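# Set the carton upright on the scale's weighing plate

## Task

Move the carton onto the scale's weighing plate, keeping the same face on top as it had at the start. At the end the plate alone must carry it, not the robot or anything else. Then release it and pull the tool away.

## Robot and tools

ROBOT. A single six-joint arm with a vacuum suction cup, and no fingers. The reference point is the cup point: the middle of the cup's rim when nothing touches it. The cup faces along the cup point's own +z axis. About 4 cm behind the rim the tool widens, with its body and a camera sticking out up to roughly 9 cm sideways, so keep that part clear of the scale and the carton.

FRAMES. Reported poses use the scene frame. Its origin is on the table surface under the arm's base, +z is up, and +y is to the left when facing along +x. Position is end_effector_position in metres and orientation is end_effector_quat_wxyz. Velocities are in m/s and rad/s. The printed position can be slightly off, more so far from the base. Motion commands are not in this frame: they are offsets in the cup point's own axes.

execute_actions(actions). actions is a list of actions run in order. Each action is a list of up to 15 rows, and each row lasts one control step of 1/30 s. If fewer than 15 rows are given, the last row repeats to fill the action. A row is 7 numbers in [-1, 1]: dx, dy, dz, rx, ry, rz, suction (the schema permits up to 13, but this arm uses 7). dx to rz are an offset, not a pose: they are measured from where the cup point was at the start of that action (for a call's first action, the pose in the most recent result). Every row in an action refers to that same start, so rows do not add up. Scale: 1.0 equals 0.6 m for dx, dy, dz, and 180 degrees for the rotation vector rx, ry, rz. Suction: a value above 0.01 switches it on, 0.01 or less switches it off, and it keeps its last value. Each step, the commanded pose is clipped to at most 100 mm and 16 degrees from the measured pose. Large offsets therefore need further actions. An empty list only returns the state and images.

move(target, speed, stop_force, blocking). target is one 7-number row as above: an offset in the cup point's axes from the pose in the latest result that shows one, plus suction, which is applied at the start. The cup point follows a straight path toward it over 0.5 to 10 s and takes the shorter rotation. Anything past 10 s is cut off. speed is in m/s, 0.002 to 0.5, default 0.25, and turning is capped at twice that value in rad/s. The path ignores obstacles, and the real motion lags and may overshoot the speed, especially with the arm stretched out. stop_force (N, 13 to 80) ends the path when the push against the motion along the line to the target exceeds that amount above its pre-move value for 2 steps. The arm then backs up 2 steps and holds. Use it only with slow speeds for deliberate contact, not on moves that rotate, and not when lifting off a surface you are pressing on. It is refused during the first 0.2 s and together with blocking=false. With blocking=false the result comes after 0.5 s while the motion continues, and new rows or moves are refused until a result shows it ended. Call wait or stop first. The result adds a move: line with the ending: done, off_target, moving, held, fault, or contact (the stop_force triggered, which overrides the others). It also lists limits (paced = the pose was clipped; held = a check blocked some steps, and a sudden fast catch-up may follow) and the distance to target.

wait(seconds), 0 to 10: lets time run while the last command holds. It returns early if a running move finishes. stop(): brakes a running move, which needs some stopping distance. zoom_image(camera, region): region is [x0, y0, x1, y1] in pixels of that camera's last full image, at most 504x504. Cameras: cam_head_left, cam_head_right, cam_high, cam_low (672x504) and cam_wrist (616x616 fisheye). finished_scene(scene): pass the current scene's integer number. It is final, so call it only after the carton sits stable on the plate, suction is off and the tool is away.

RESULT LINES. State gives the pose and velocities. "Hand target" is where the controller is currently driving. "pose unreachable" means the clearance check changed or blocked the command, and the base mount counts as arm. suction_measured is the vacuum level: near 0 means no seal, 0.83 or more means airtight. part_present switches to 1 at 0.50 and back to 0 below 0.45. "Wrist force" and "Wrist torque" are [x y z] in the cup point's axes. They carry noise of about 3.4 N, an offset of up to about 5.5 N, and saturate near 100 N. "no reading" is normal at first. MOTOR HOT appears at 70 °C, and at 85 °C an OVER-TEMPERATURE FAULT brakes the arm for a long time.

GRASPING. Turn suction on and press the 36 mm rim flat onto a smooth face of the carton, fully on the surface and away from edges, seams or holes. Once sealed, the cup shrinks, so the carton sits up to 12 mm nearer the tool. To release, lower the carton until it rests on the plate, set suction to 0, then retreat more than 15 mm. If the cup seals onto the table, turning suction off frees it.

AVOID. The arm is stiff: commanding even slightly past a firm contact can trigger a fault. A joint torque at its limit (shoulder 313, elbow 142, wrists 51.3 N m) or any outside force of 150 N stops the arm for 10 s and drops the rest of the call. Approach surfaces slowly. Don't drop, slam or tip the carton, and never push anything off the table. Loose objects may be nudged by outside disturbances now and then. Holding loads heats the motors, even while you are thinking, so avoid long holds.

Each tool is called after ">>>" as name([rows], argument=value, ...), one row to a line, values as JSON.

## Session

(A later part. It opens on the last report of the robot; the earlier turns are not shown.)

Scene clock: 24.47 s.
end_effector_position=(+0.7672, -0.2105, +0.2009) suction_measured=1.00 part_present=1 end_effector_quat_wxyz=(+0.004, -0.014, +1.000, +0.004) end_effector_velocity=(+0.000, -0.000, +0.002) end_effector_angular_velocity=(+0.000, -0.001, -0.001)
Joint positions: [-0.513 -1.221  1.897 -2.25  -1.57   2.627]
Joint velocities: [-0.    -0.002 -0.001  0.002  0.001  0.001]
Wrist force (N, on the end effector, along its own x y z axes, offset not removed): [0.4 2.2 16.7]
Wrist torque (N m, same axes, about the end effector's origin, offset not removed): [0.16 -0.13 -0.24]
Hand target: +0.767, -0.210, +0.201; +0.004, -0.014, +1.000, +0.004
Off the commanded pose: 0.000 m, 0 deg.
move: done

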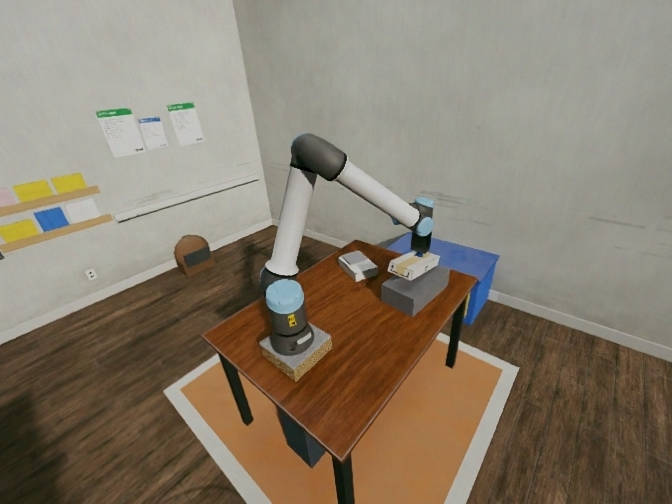

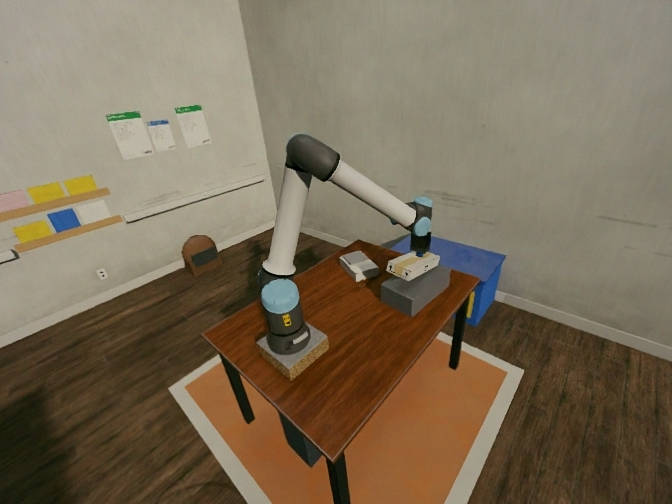

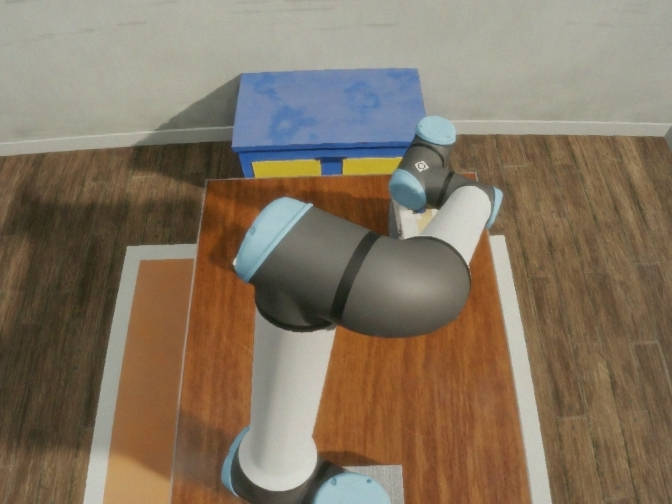

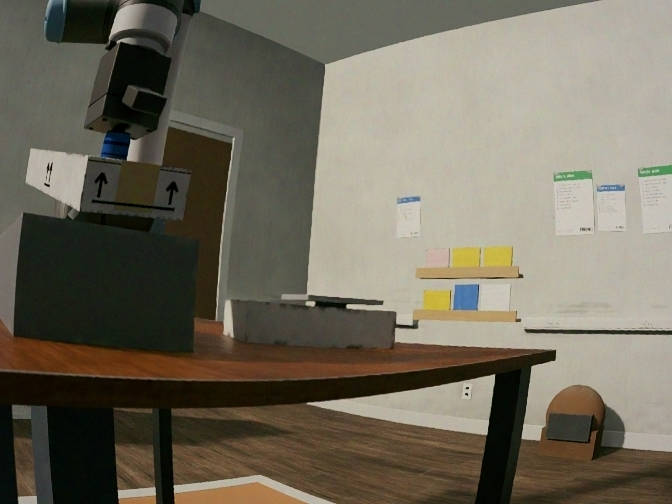

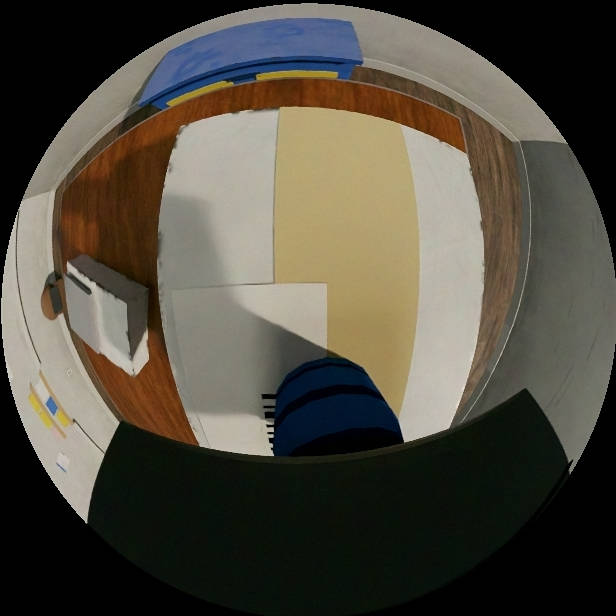

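Still tilted; regrip 2.5 cm further.

>>> move(target=[0,0,0.07,0,0,0,1], speed=0.05)

>>> move(target=[0,0,-0.04,0,0,0,0], speed=0.04)

>>> move(target=[-0.042,0,0.0,0,0,0,0])

>>> move(target=[0,0,0.04,0,0,0,1], speed=0.03)

>>> move(target=[0,0,-0.07,0,0,0,1], speed=0.06)

Scene clock: 31.33 s.
end_effector_position=(+0.7675, -0.2101, +0.1590) suction_measured=1.00 part_present=1 end_effector_quat_wxyz=(+0.004, -0.014, +1.000, +0.004) end_effector_velocity=(-0.001, +0.000, -0.002) end_effector_angular_velocity=(+0.001, +0.002, -0.000)
Joint positions: [-0.513 -1.174  1.922 -2.323 -1.57   2.627]
Joint velocities: [-0.     0.002  0.001 -0.001 -0.     0.   ]
Wrist force (N, on the end effector, along its own x y z axes, offset not removed): [5.0 0.5 12.4]
Wrist torque (N m, same axes, about the end effector's origin, offset not removed): [-0.08 -0.63 0.10]
Hand target: +0.768, -0.210, +0.159; +0.004, -0.014, +1.000, +0.004
Off the commanded pose: 0.000 m, 0 deg.
move: done

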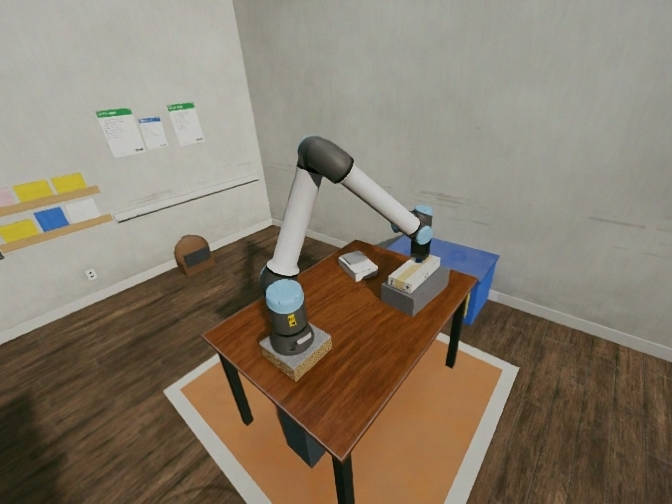

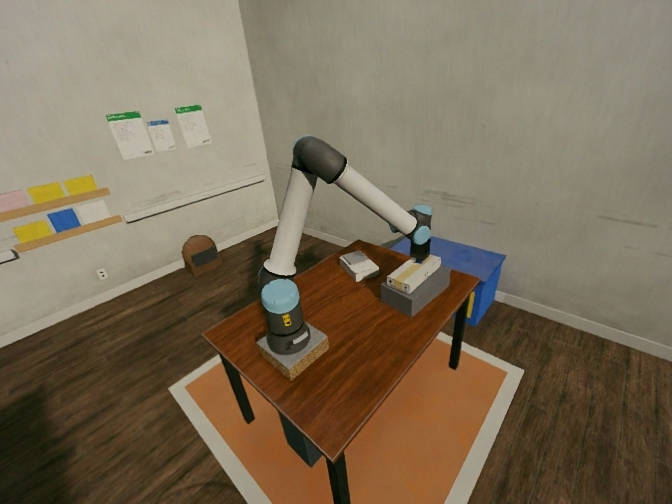

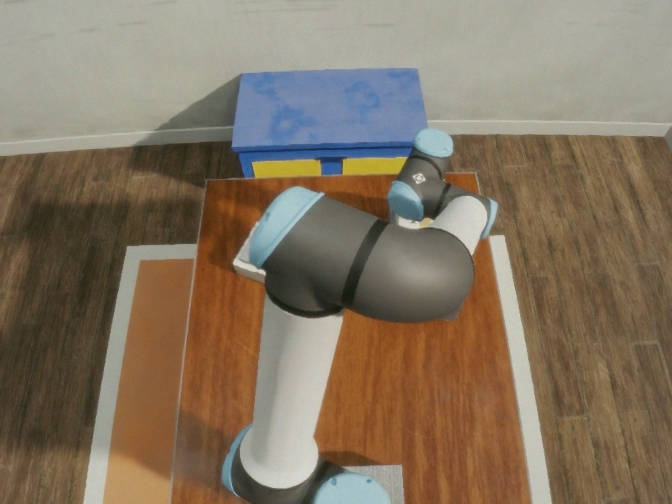

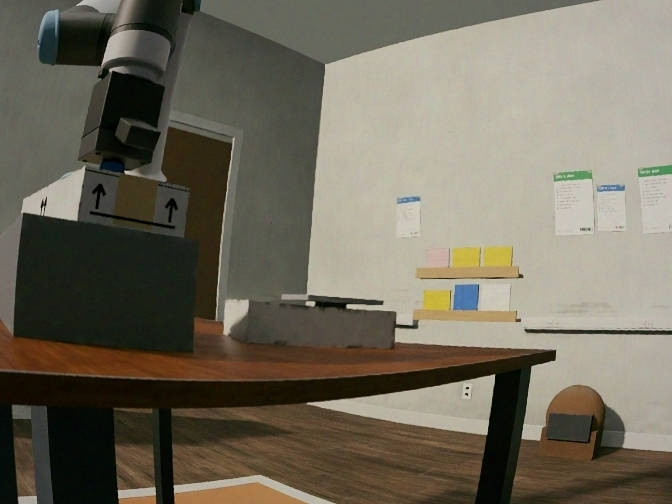

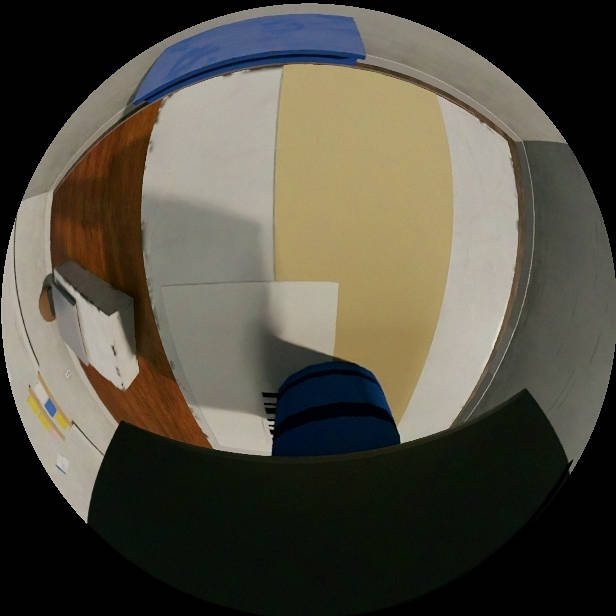

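Scene clock: 32.30 s.
end_effector_position=(+0.7674, -0.2103, +0.1829) suction_measured=0.00 part_present=0 end_effector_quat_wxyz=(+0.004, -0.014, +1.000, +0.004) end_effector_velocity=(-0.000, +0.000, +0.001) end_effector_angular_velocity=(+0.001, -0.000, +0.000)
Joint positions: [-0.513 -1.202  1.909 -2.282 -1.57   2.627]
Joint velocities: [-0.    -0.001  0.001  0.     0.001 -0.   ]
Wrist force (N, on the end effector, along its own x y z axes, offset not removed): [4.9 -0.9 -6.4]
Wrist torque (N m, same axes, about the end effector's origin, offset not removed): [-0.26 -1.02 -0.05]
Hand target: +0.767, -0.210, +0.183; +0.004, -0.014, +1.000, +0.004
Off the commanded pose: 0.000 m, 0 deg.
move: done

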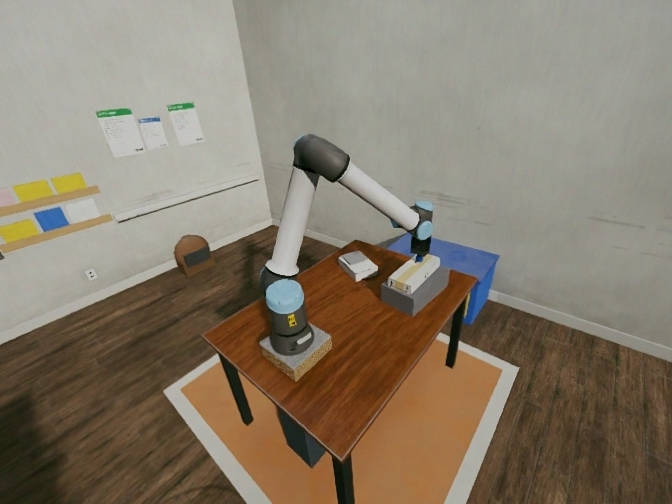

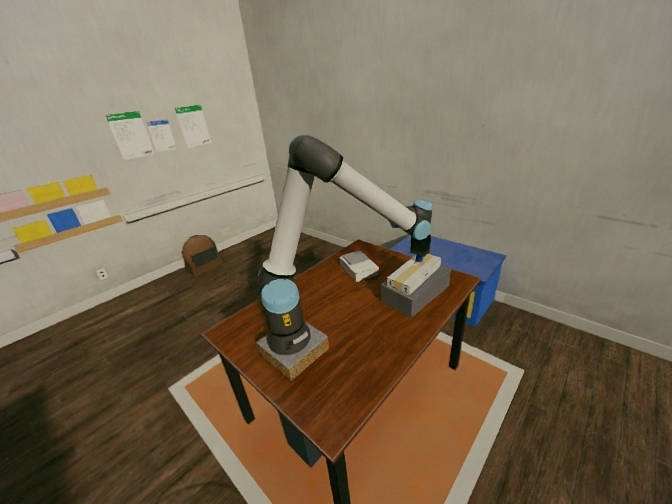

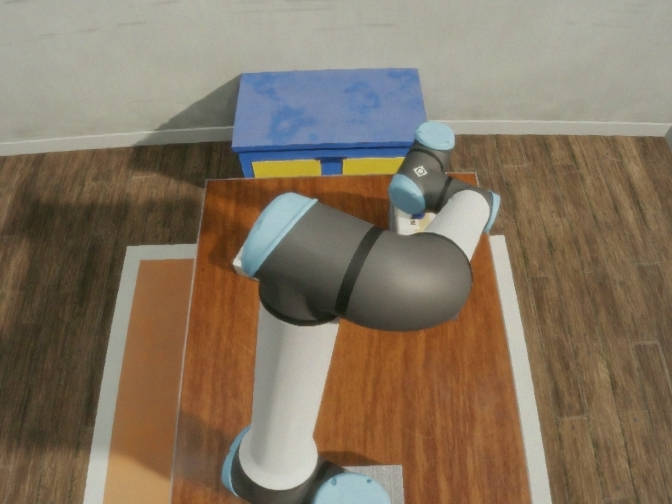

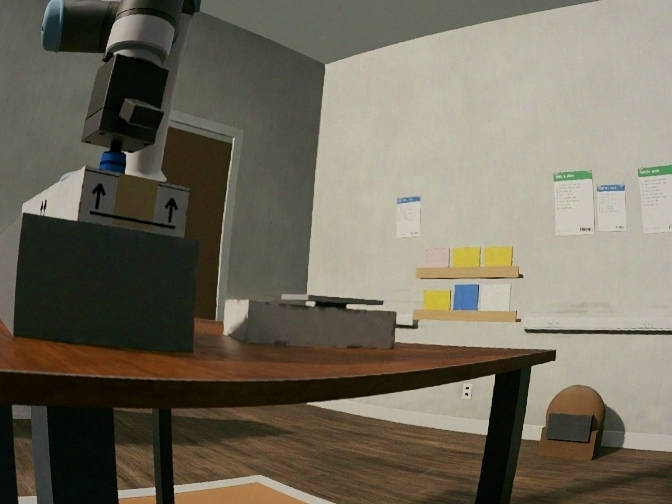

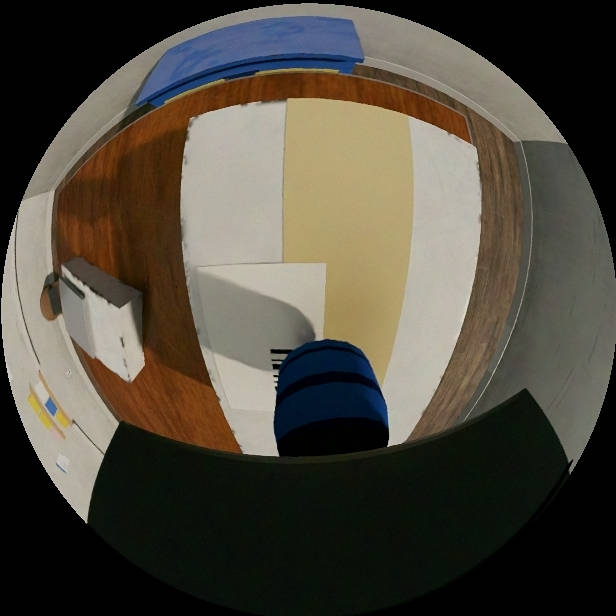

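Scene clock: 33.10 s.
end_effector_position=(+0.7923, -0.2096, +0.1831) suction_measured=0.00 part_present=0 end_effector_quat_wxyz=(+0.004, -0.014, +1.000, +0.004) end_effector_velocity=(+0.003, -0.000, +0.000) end_effector_angular_velocity=(-0.001, -0.002, -0.000)
Joint positions: [-0.498 -1.169  1.859 -2.265 -1.57   2.642]
Joint velocities: [ 0.001  0.003 -0.004 -0.     0.     0.001]
Wrist force (N, on the end effector, along its own x y z axes, offset not removed): [1.3 2.1 -3.7]
Wrist torque (N m, same axes, about the end effector's origin, offset not removed): [0.18 -0.39 -0.01]
Hand target: +0.793, -0.210, +0.183; +0.004, -0.014, +1.000, +0.004
Off the commanded pose: 0.000 m, 0 deg.
move: done

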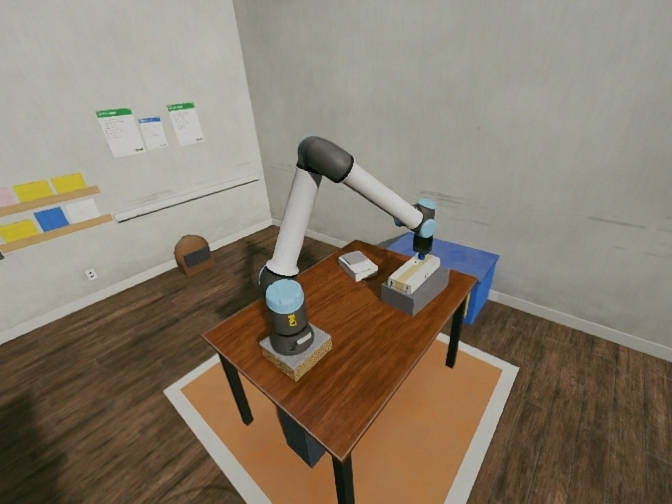

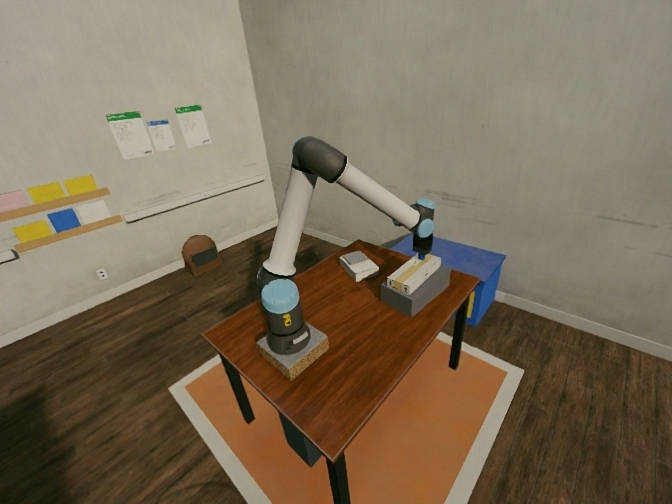

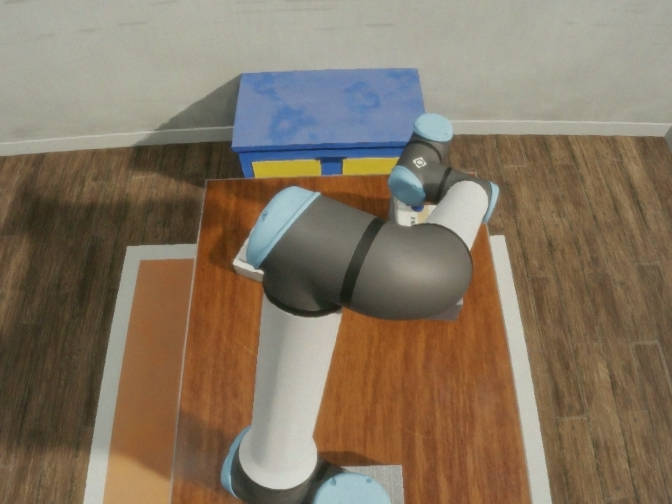

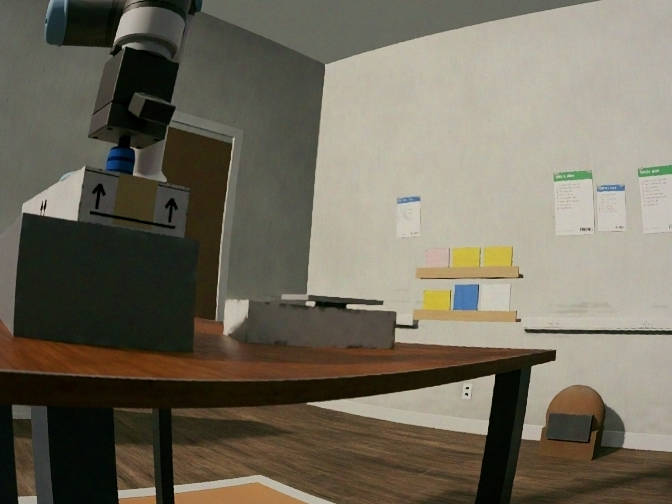

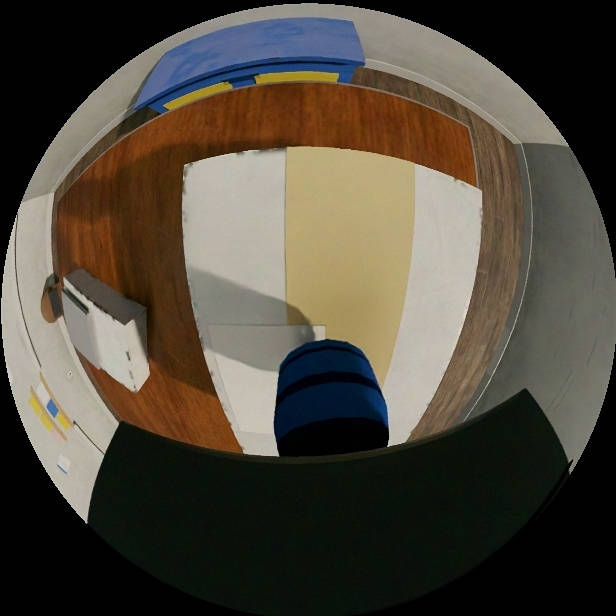

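Scene clock: 34.23 s.
end_effector_position=(+0.7925, -0.2094, +0.1592) suction_measured=1.00 part_present=1 end_effector_quat_wxyz=(+0.004, -0.014, +1.000, +0.004) end_effector_velocity=(-0.000, +0.000, -0.002) end_effector_angular_velocity=(+0.001, +0.000, +0.000)
Joint positions: [-0.498 -1.143  1.873 -2.305 -1.57   2.642]
Joint velocities: [ 0.     0.002  0.001 -0.002  0.    -0.   ]
Wrist force (N, on the end effector, along its own x y z axes, offset not removed): [2.9 0.9 15.6]
Wrist torque (N m, same axes, about the end effector's origin, offset not removed): [-0.11 -0.41 -0.09]
Hand target: +0.793, -0.209, +0.159; +0.004, -0.014, +1.000, +0.004
Off the commanded pose: 0.000 m, 0 deg.
move: done

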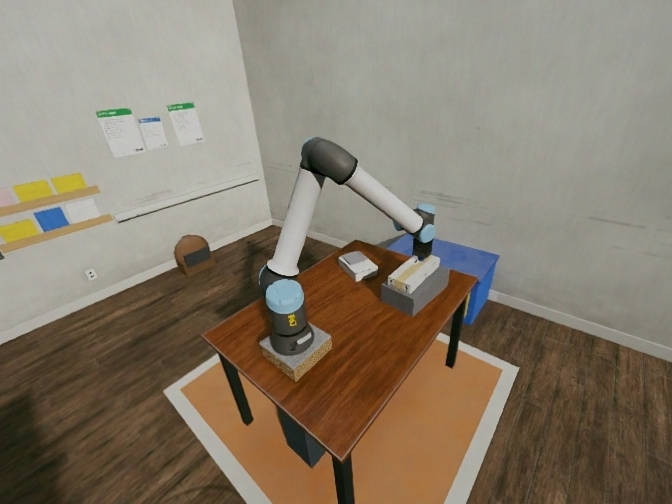

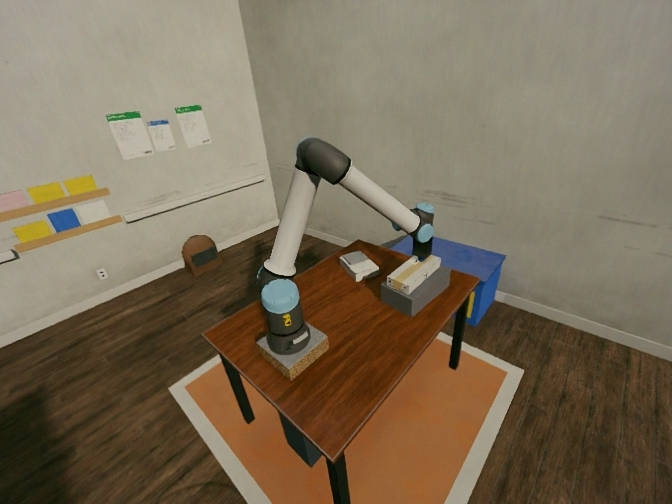

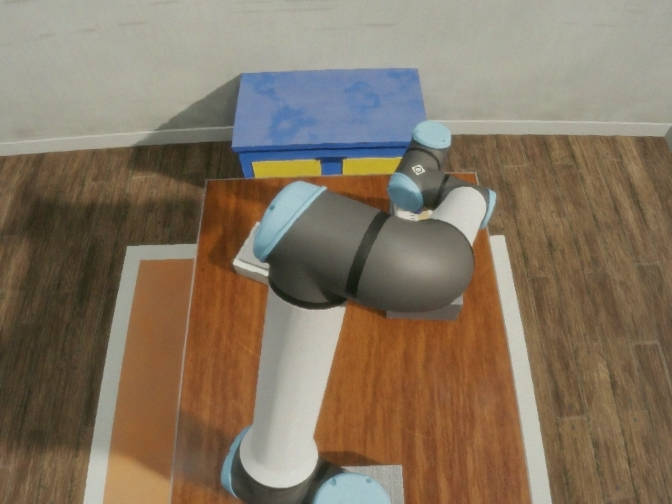

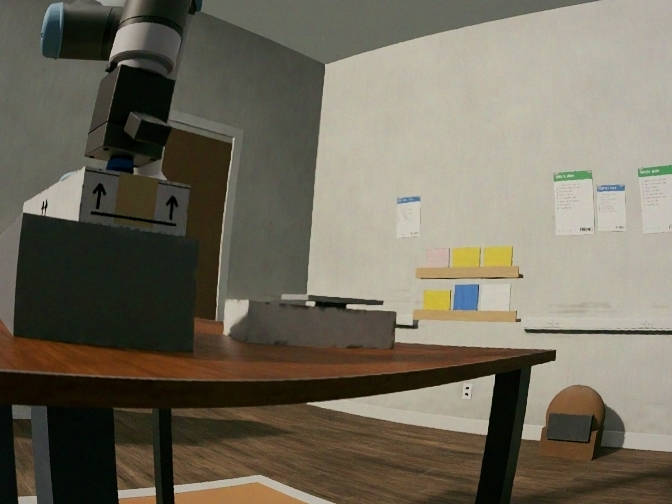

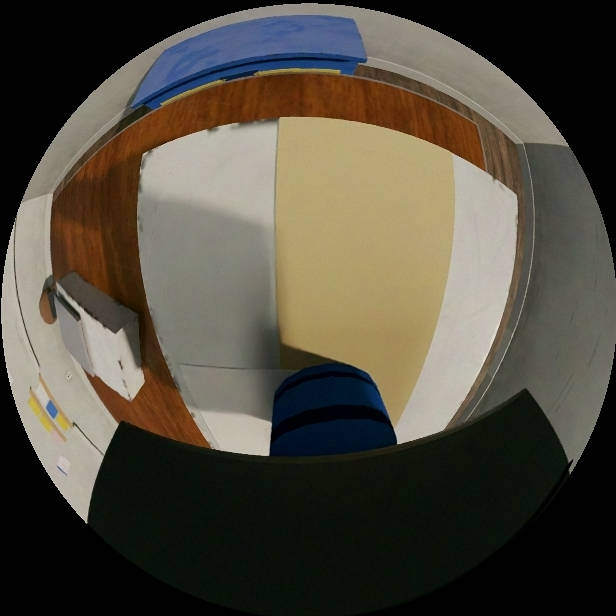

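Scene clock: 35.33 s.
end_effector_position=(+0.7922, -0.2097, +0.2011) suction_measured=1.00 part_present=1 end_effector_quat_wxyz=(+0.004, -0.014, +1.000, +0.004) end_effector_velocity=(-0.000, -0.000, +0.001) end_effector_angular_velocity=(-0.000, -0.000, -0.000)
Joint positions: [-0.498 -1.189  1.848 -2.234 -1.57   2.642]
Joint velocities: [ 0.    -0.001 -0.001  0.002 -0.     0.001]
Wrist force (N, on the end effector, along its own x y z axes, offset not removed): [2.3 2.4 18.4]
Wrist torque (N m, same axes, about the end effector's origin, offset not removed): [0.04 -0.48 0.03]
Hand target: +0.792, -0.210, +0.201; +0.004, -0.014, +1.000, +0.004
Off the commanded pose: 0.000 m, 0 deg.
move: done

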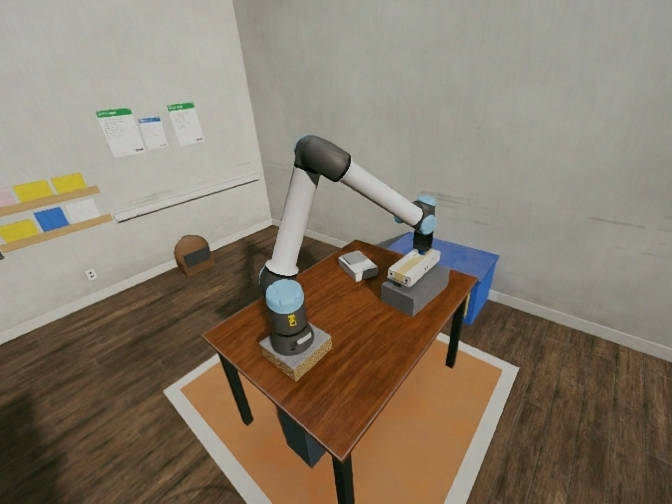

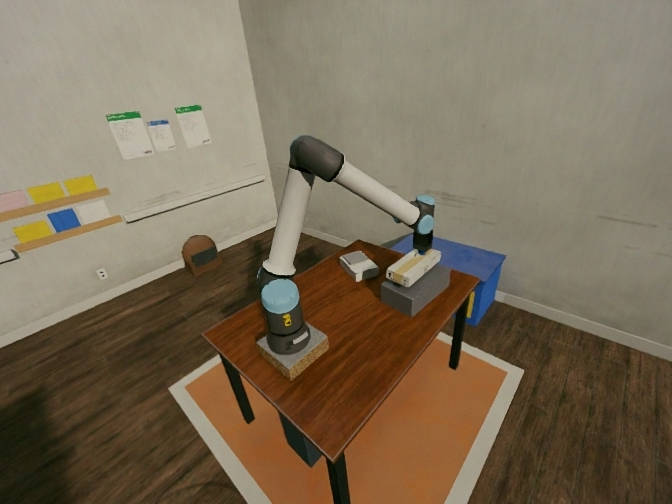

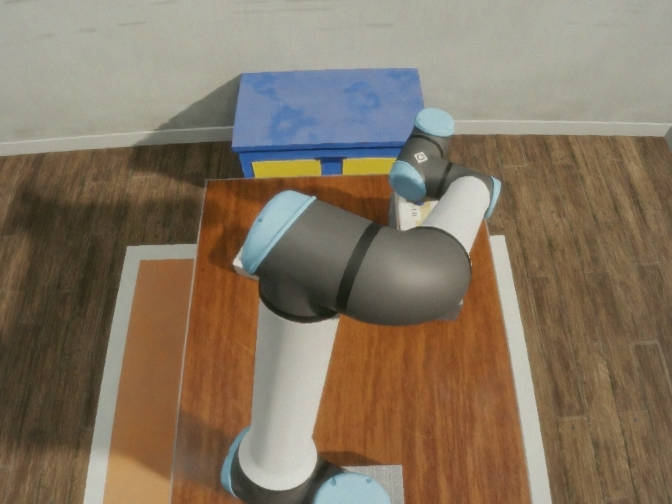

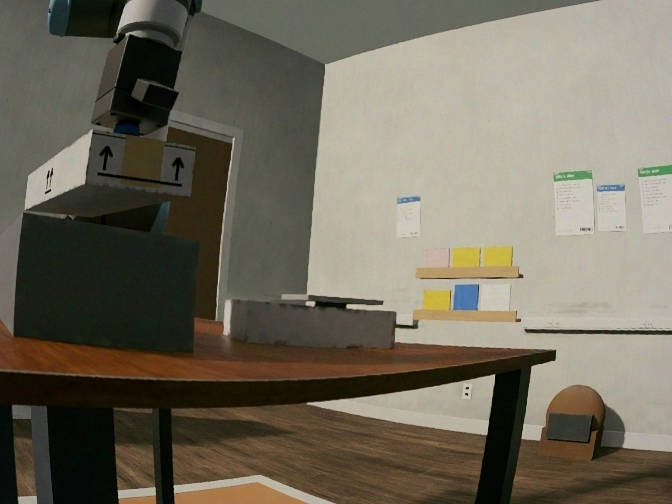

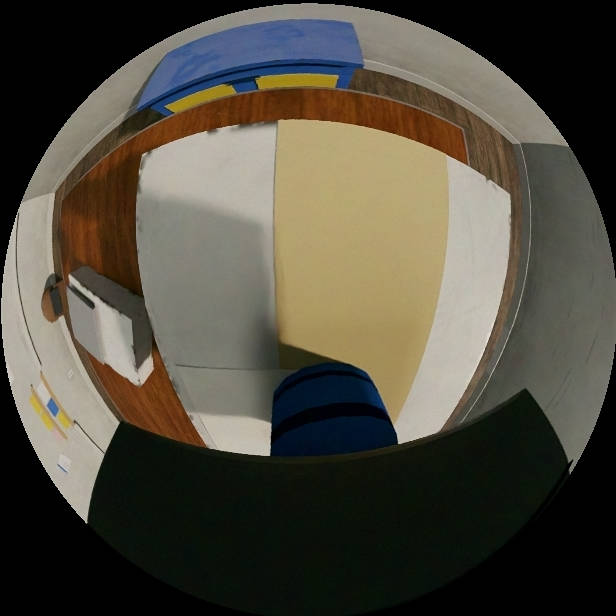

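Level. Plate about (0.728, 0.21).

>>> move(target=[0.087,0.7,0.0,0,0,0,1], speed=0.2)

>>> move(target=[0,0,0.1,0,0,0,1], speed=0.08)

Scene clock: 40.87 s.
end_effector_position=(+0.7287, +0.2091, +0.2046) suction_measured=1.00 part_present=1 end_effector_quat_wxyz=(+0.004, -0.014, +1.000, +0.005) end_effector_velocity=(-0.001, +0.002, -0.001) end_effector_angular_velocity=(+0.000, +0.002, -0.000)
Joint positions: [ 0.023 -1.272  1.971 -2.273 -1.57   3.163]
Joint velocities: [0.003 0.001 0.001 0.001 0.    0.003]
Wrist force (N, on the end effector, along its own x y z axes, offset not removed): [2.4 -1.5 16.2]
Wrist torque (N m, same axes, about the end effector's origin, offset not removed): [-0.58 -0.75 0.05]
Hand target: +0.729, +0.209, +0.205; +0.004, -0.014, +1.000, +0.005
Off the commanded pose: 0.001 m, 0 deg.
move: done

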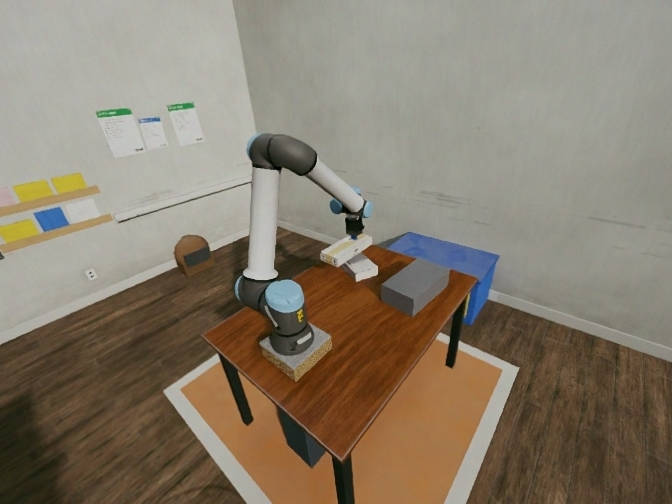

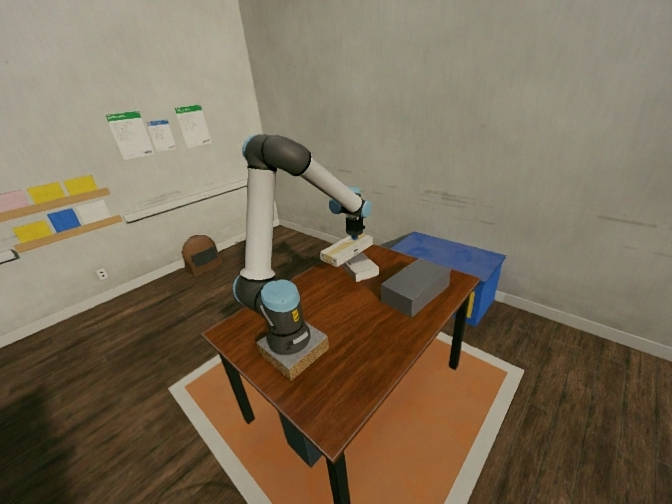

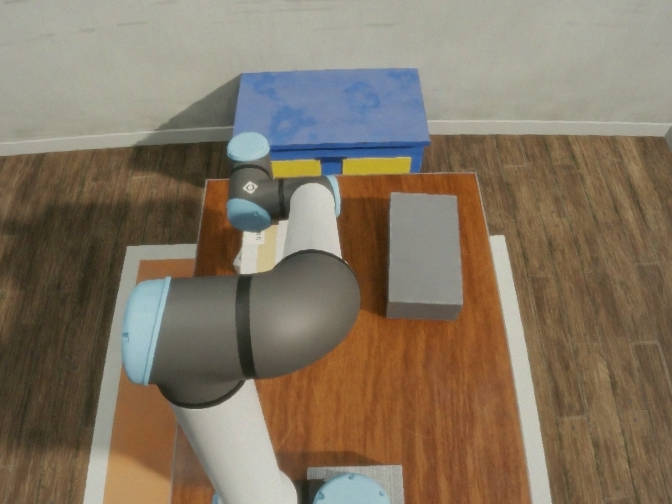

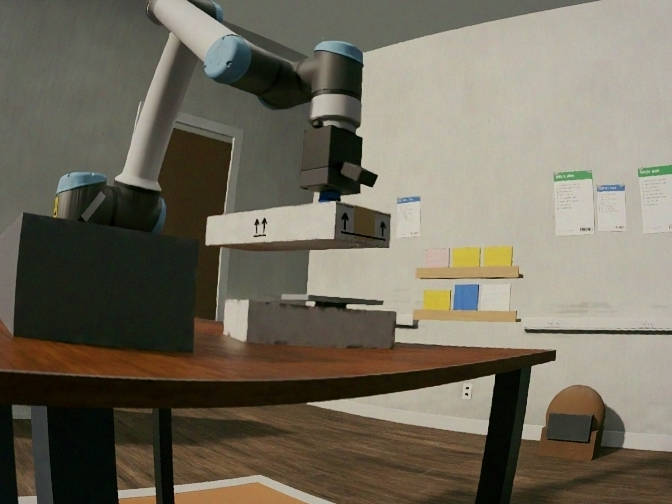

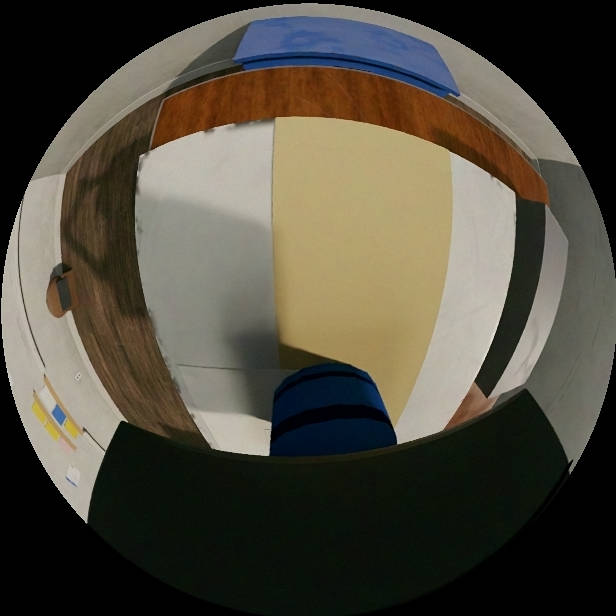

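Scene clock: 42.03 s.
end_effector_position=(+0.7291, +0.2097, +0.1448) suction_measured=1.00 part_present=1 end_effector_quat_wxyz=(+0.004, -0.014, +1.000, +0.005) end_effector_velocity=(-0.000, +0.000, -0.002) end_effector_angular_velocity=(-0.000, +0.001, +0.002)
Joint positions: [ 0.023 -1.199  2.006 -2.381 -1.57   3.163]
Joint velocities: [ 0.     0.003  0.002 -0.004 -0.    -0.002]
Wrist force (N, on the end effector, along its own x y z axes, offset not removed): [5.2 -0.4 13.1]
Wrist torque (N m, same axes, about the end effector's origin, offset not removed): [-0.34 -0.99 0.08]
Hand target: +0.729, +0.210, +0.145; +0.004, -0.014, +1.000, +0.005
Off the commanded pose: 0.000 m, 0 deg.
move: done

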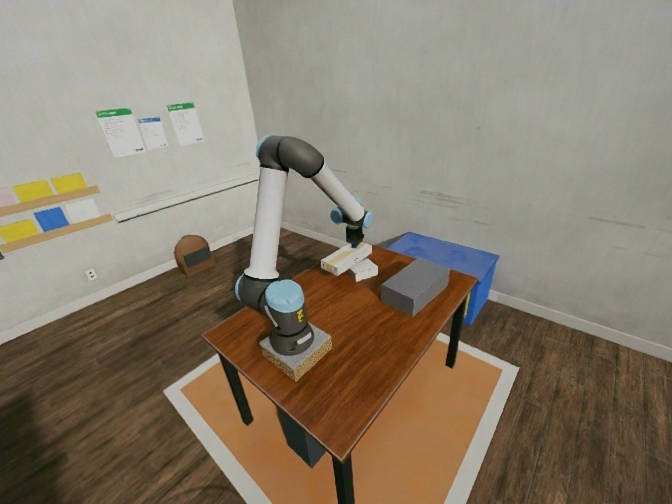

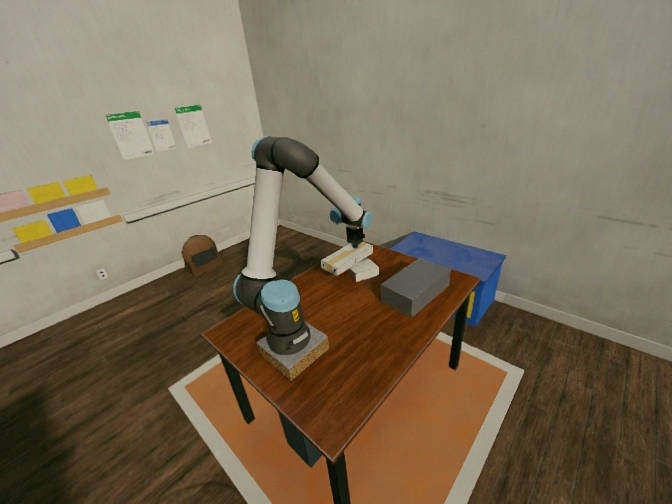

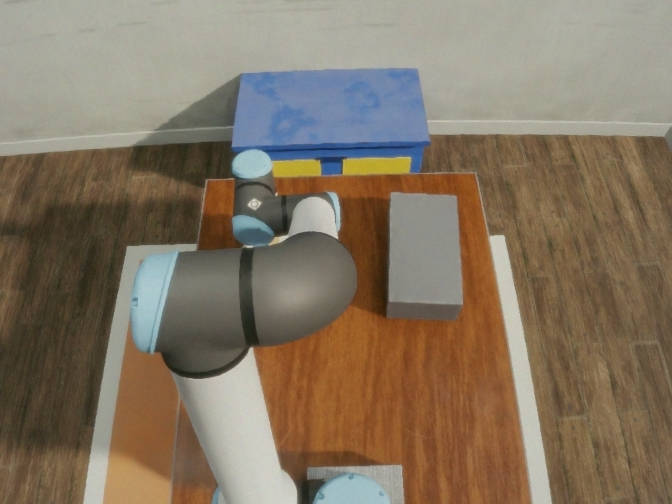

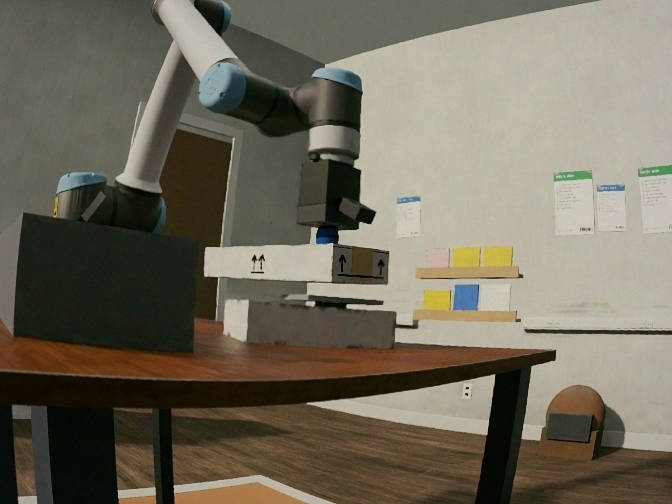

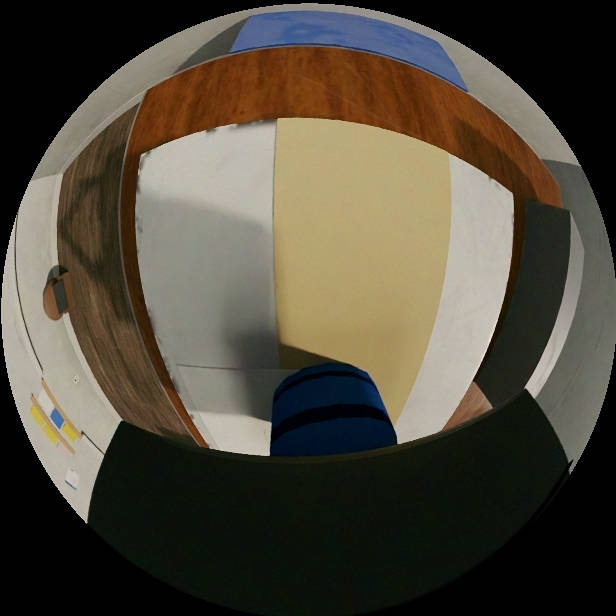

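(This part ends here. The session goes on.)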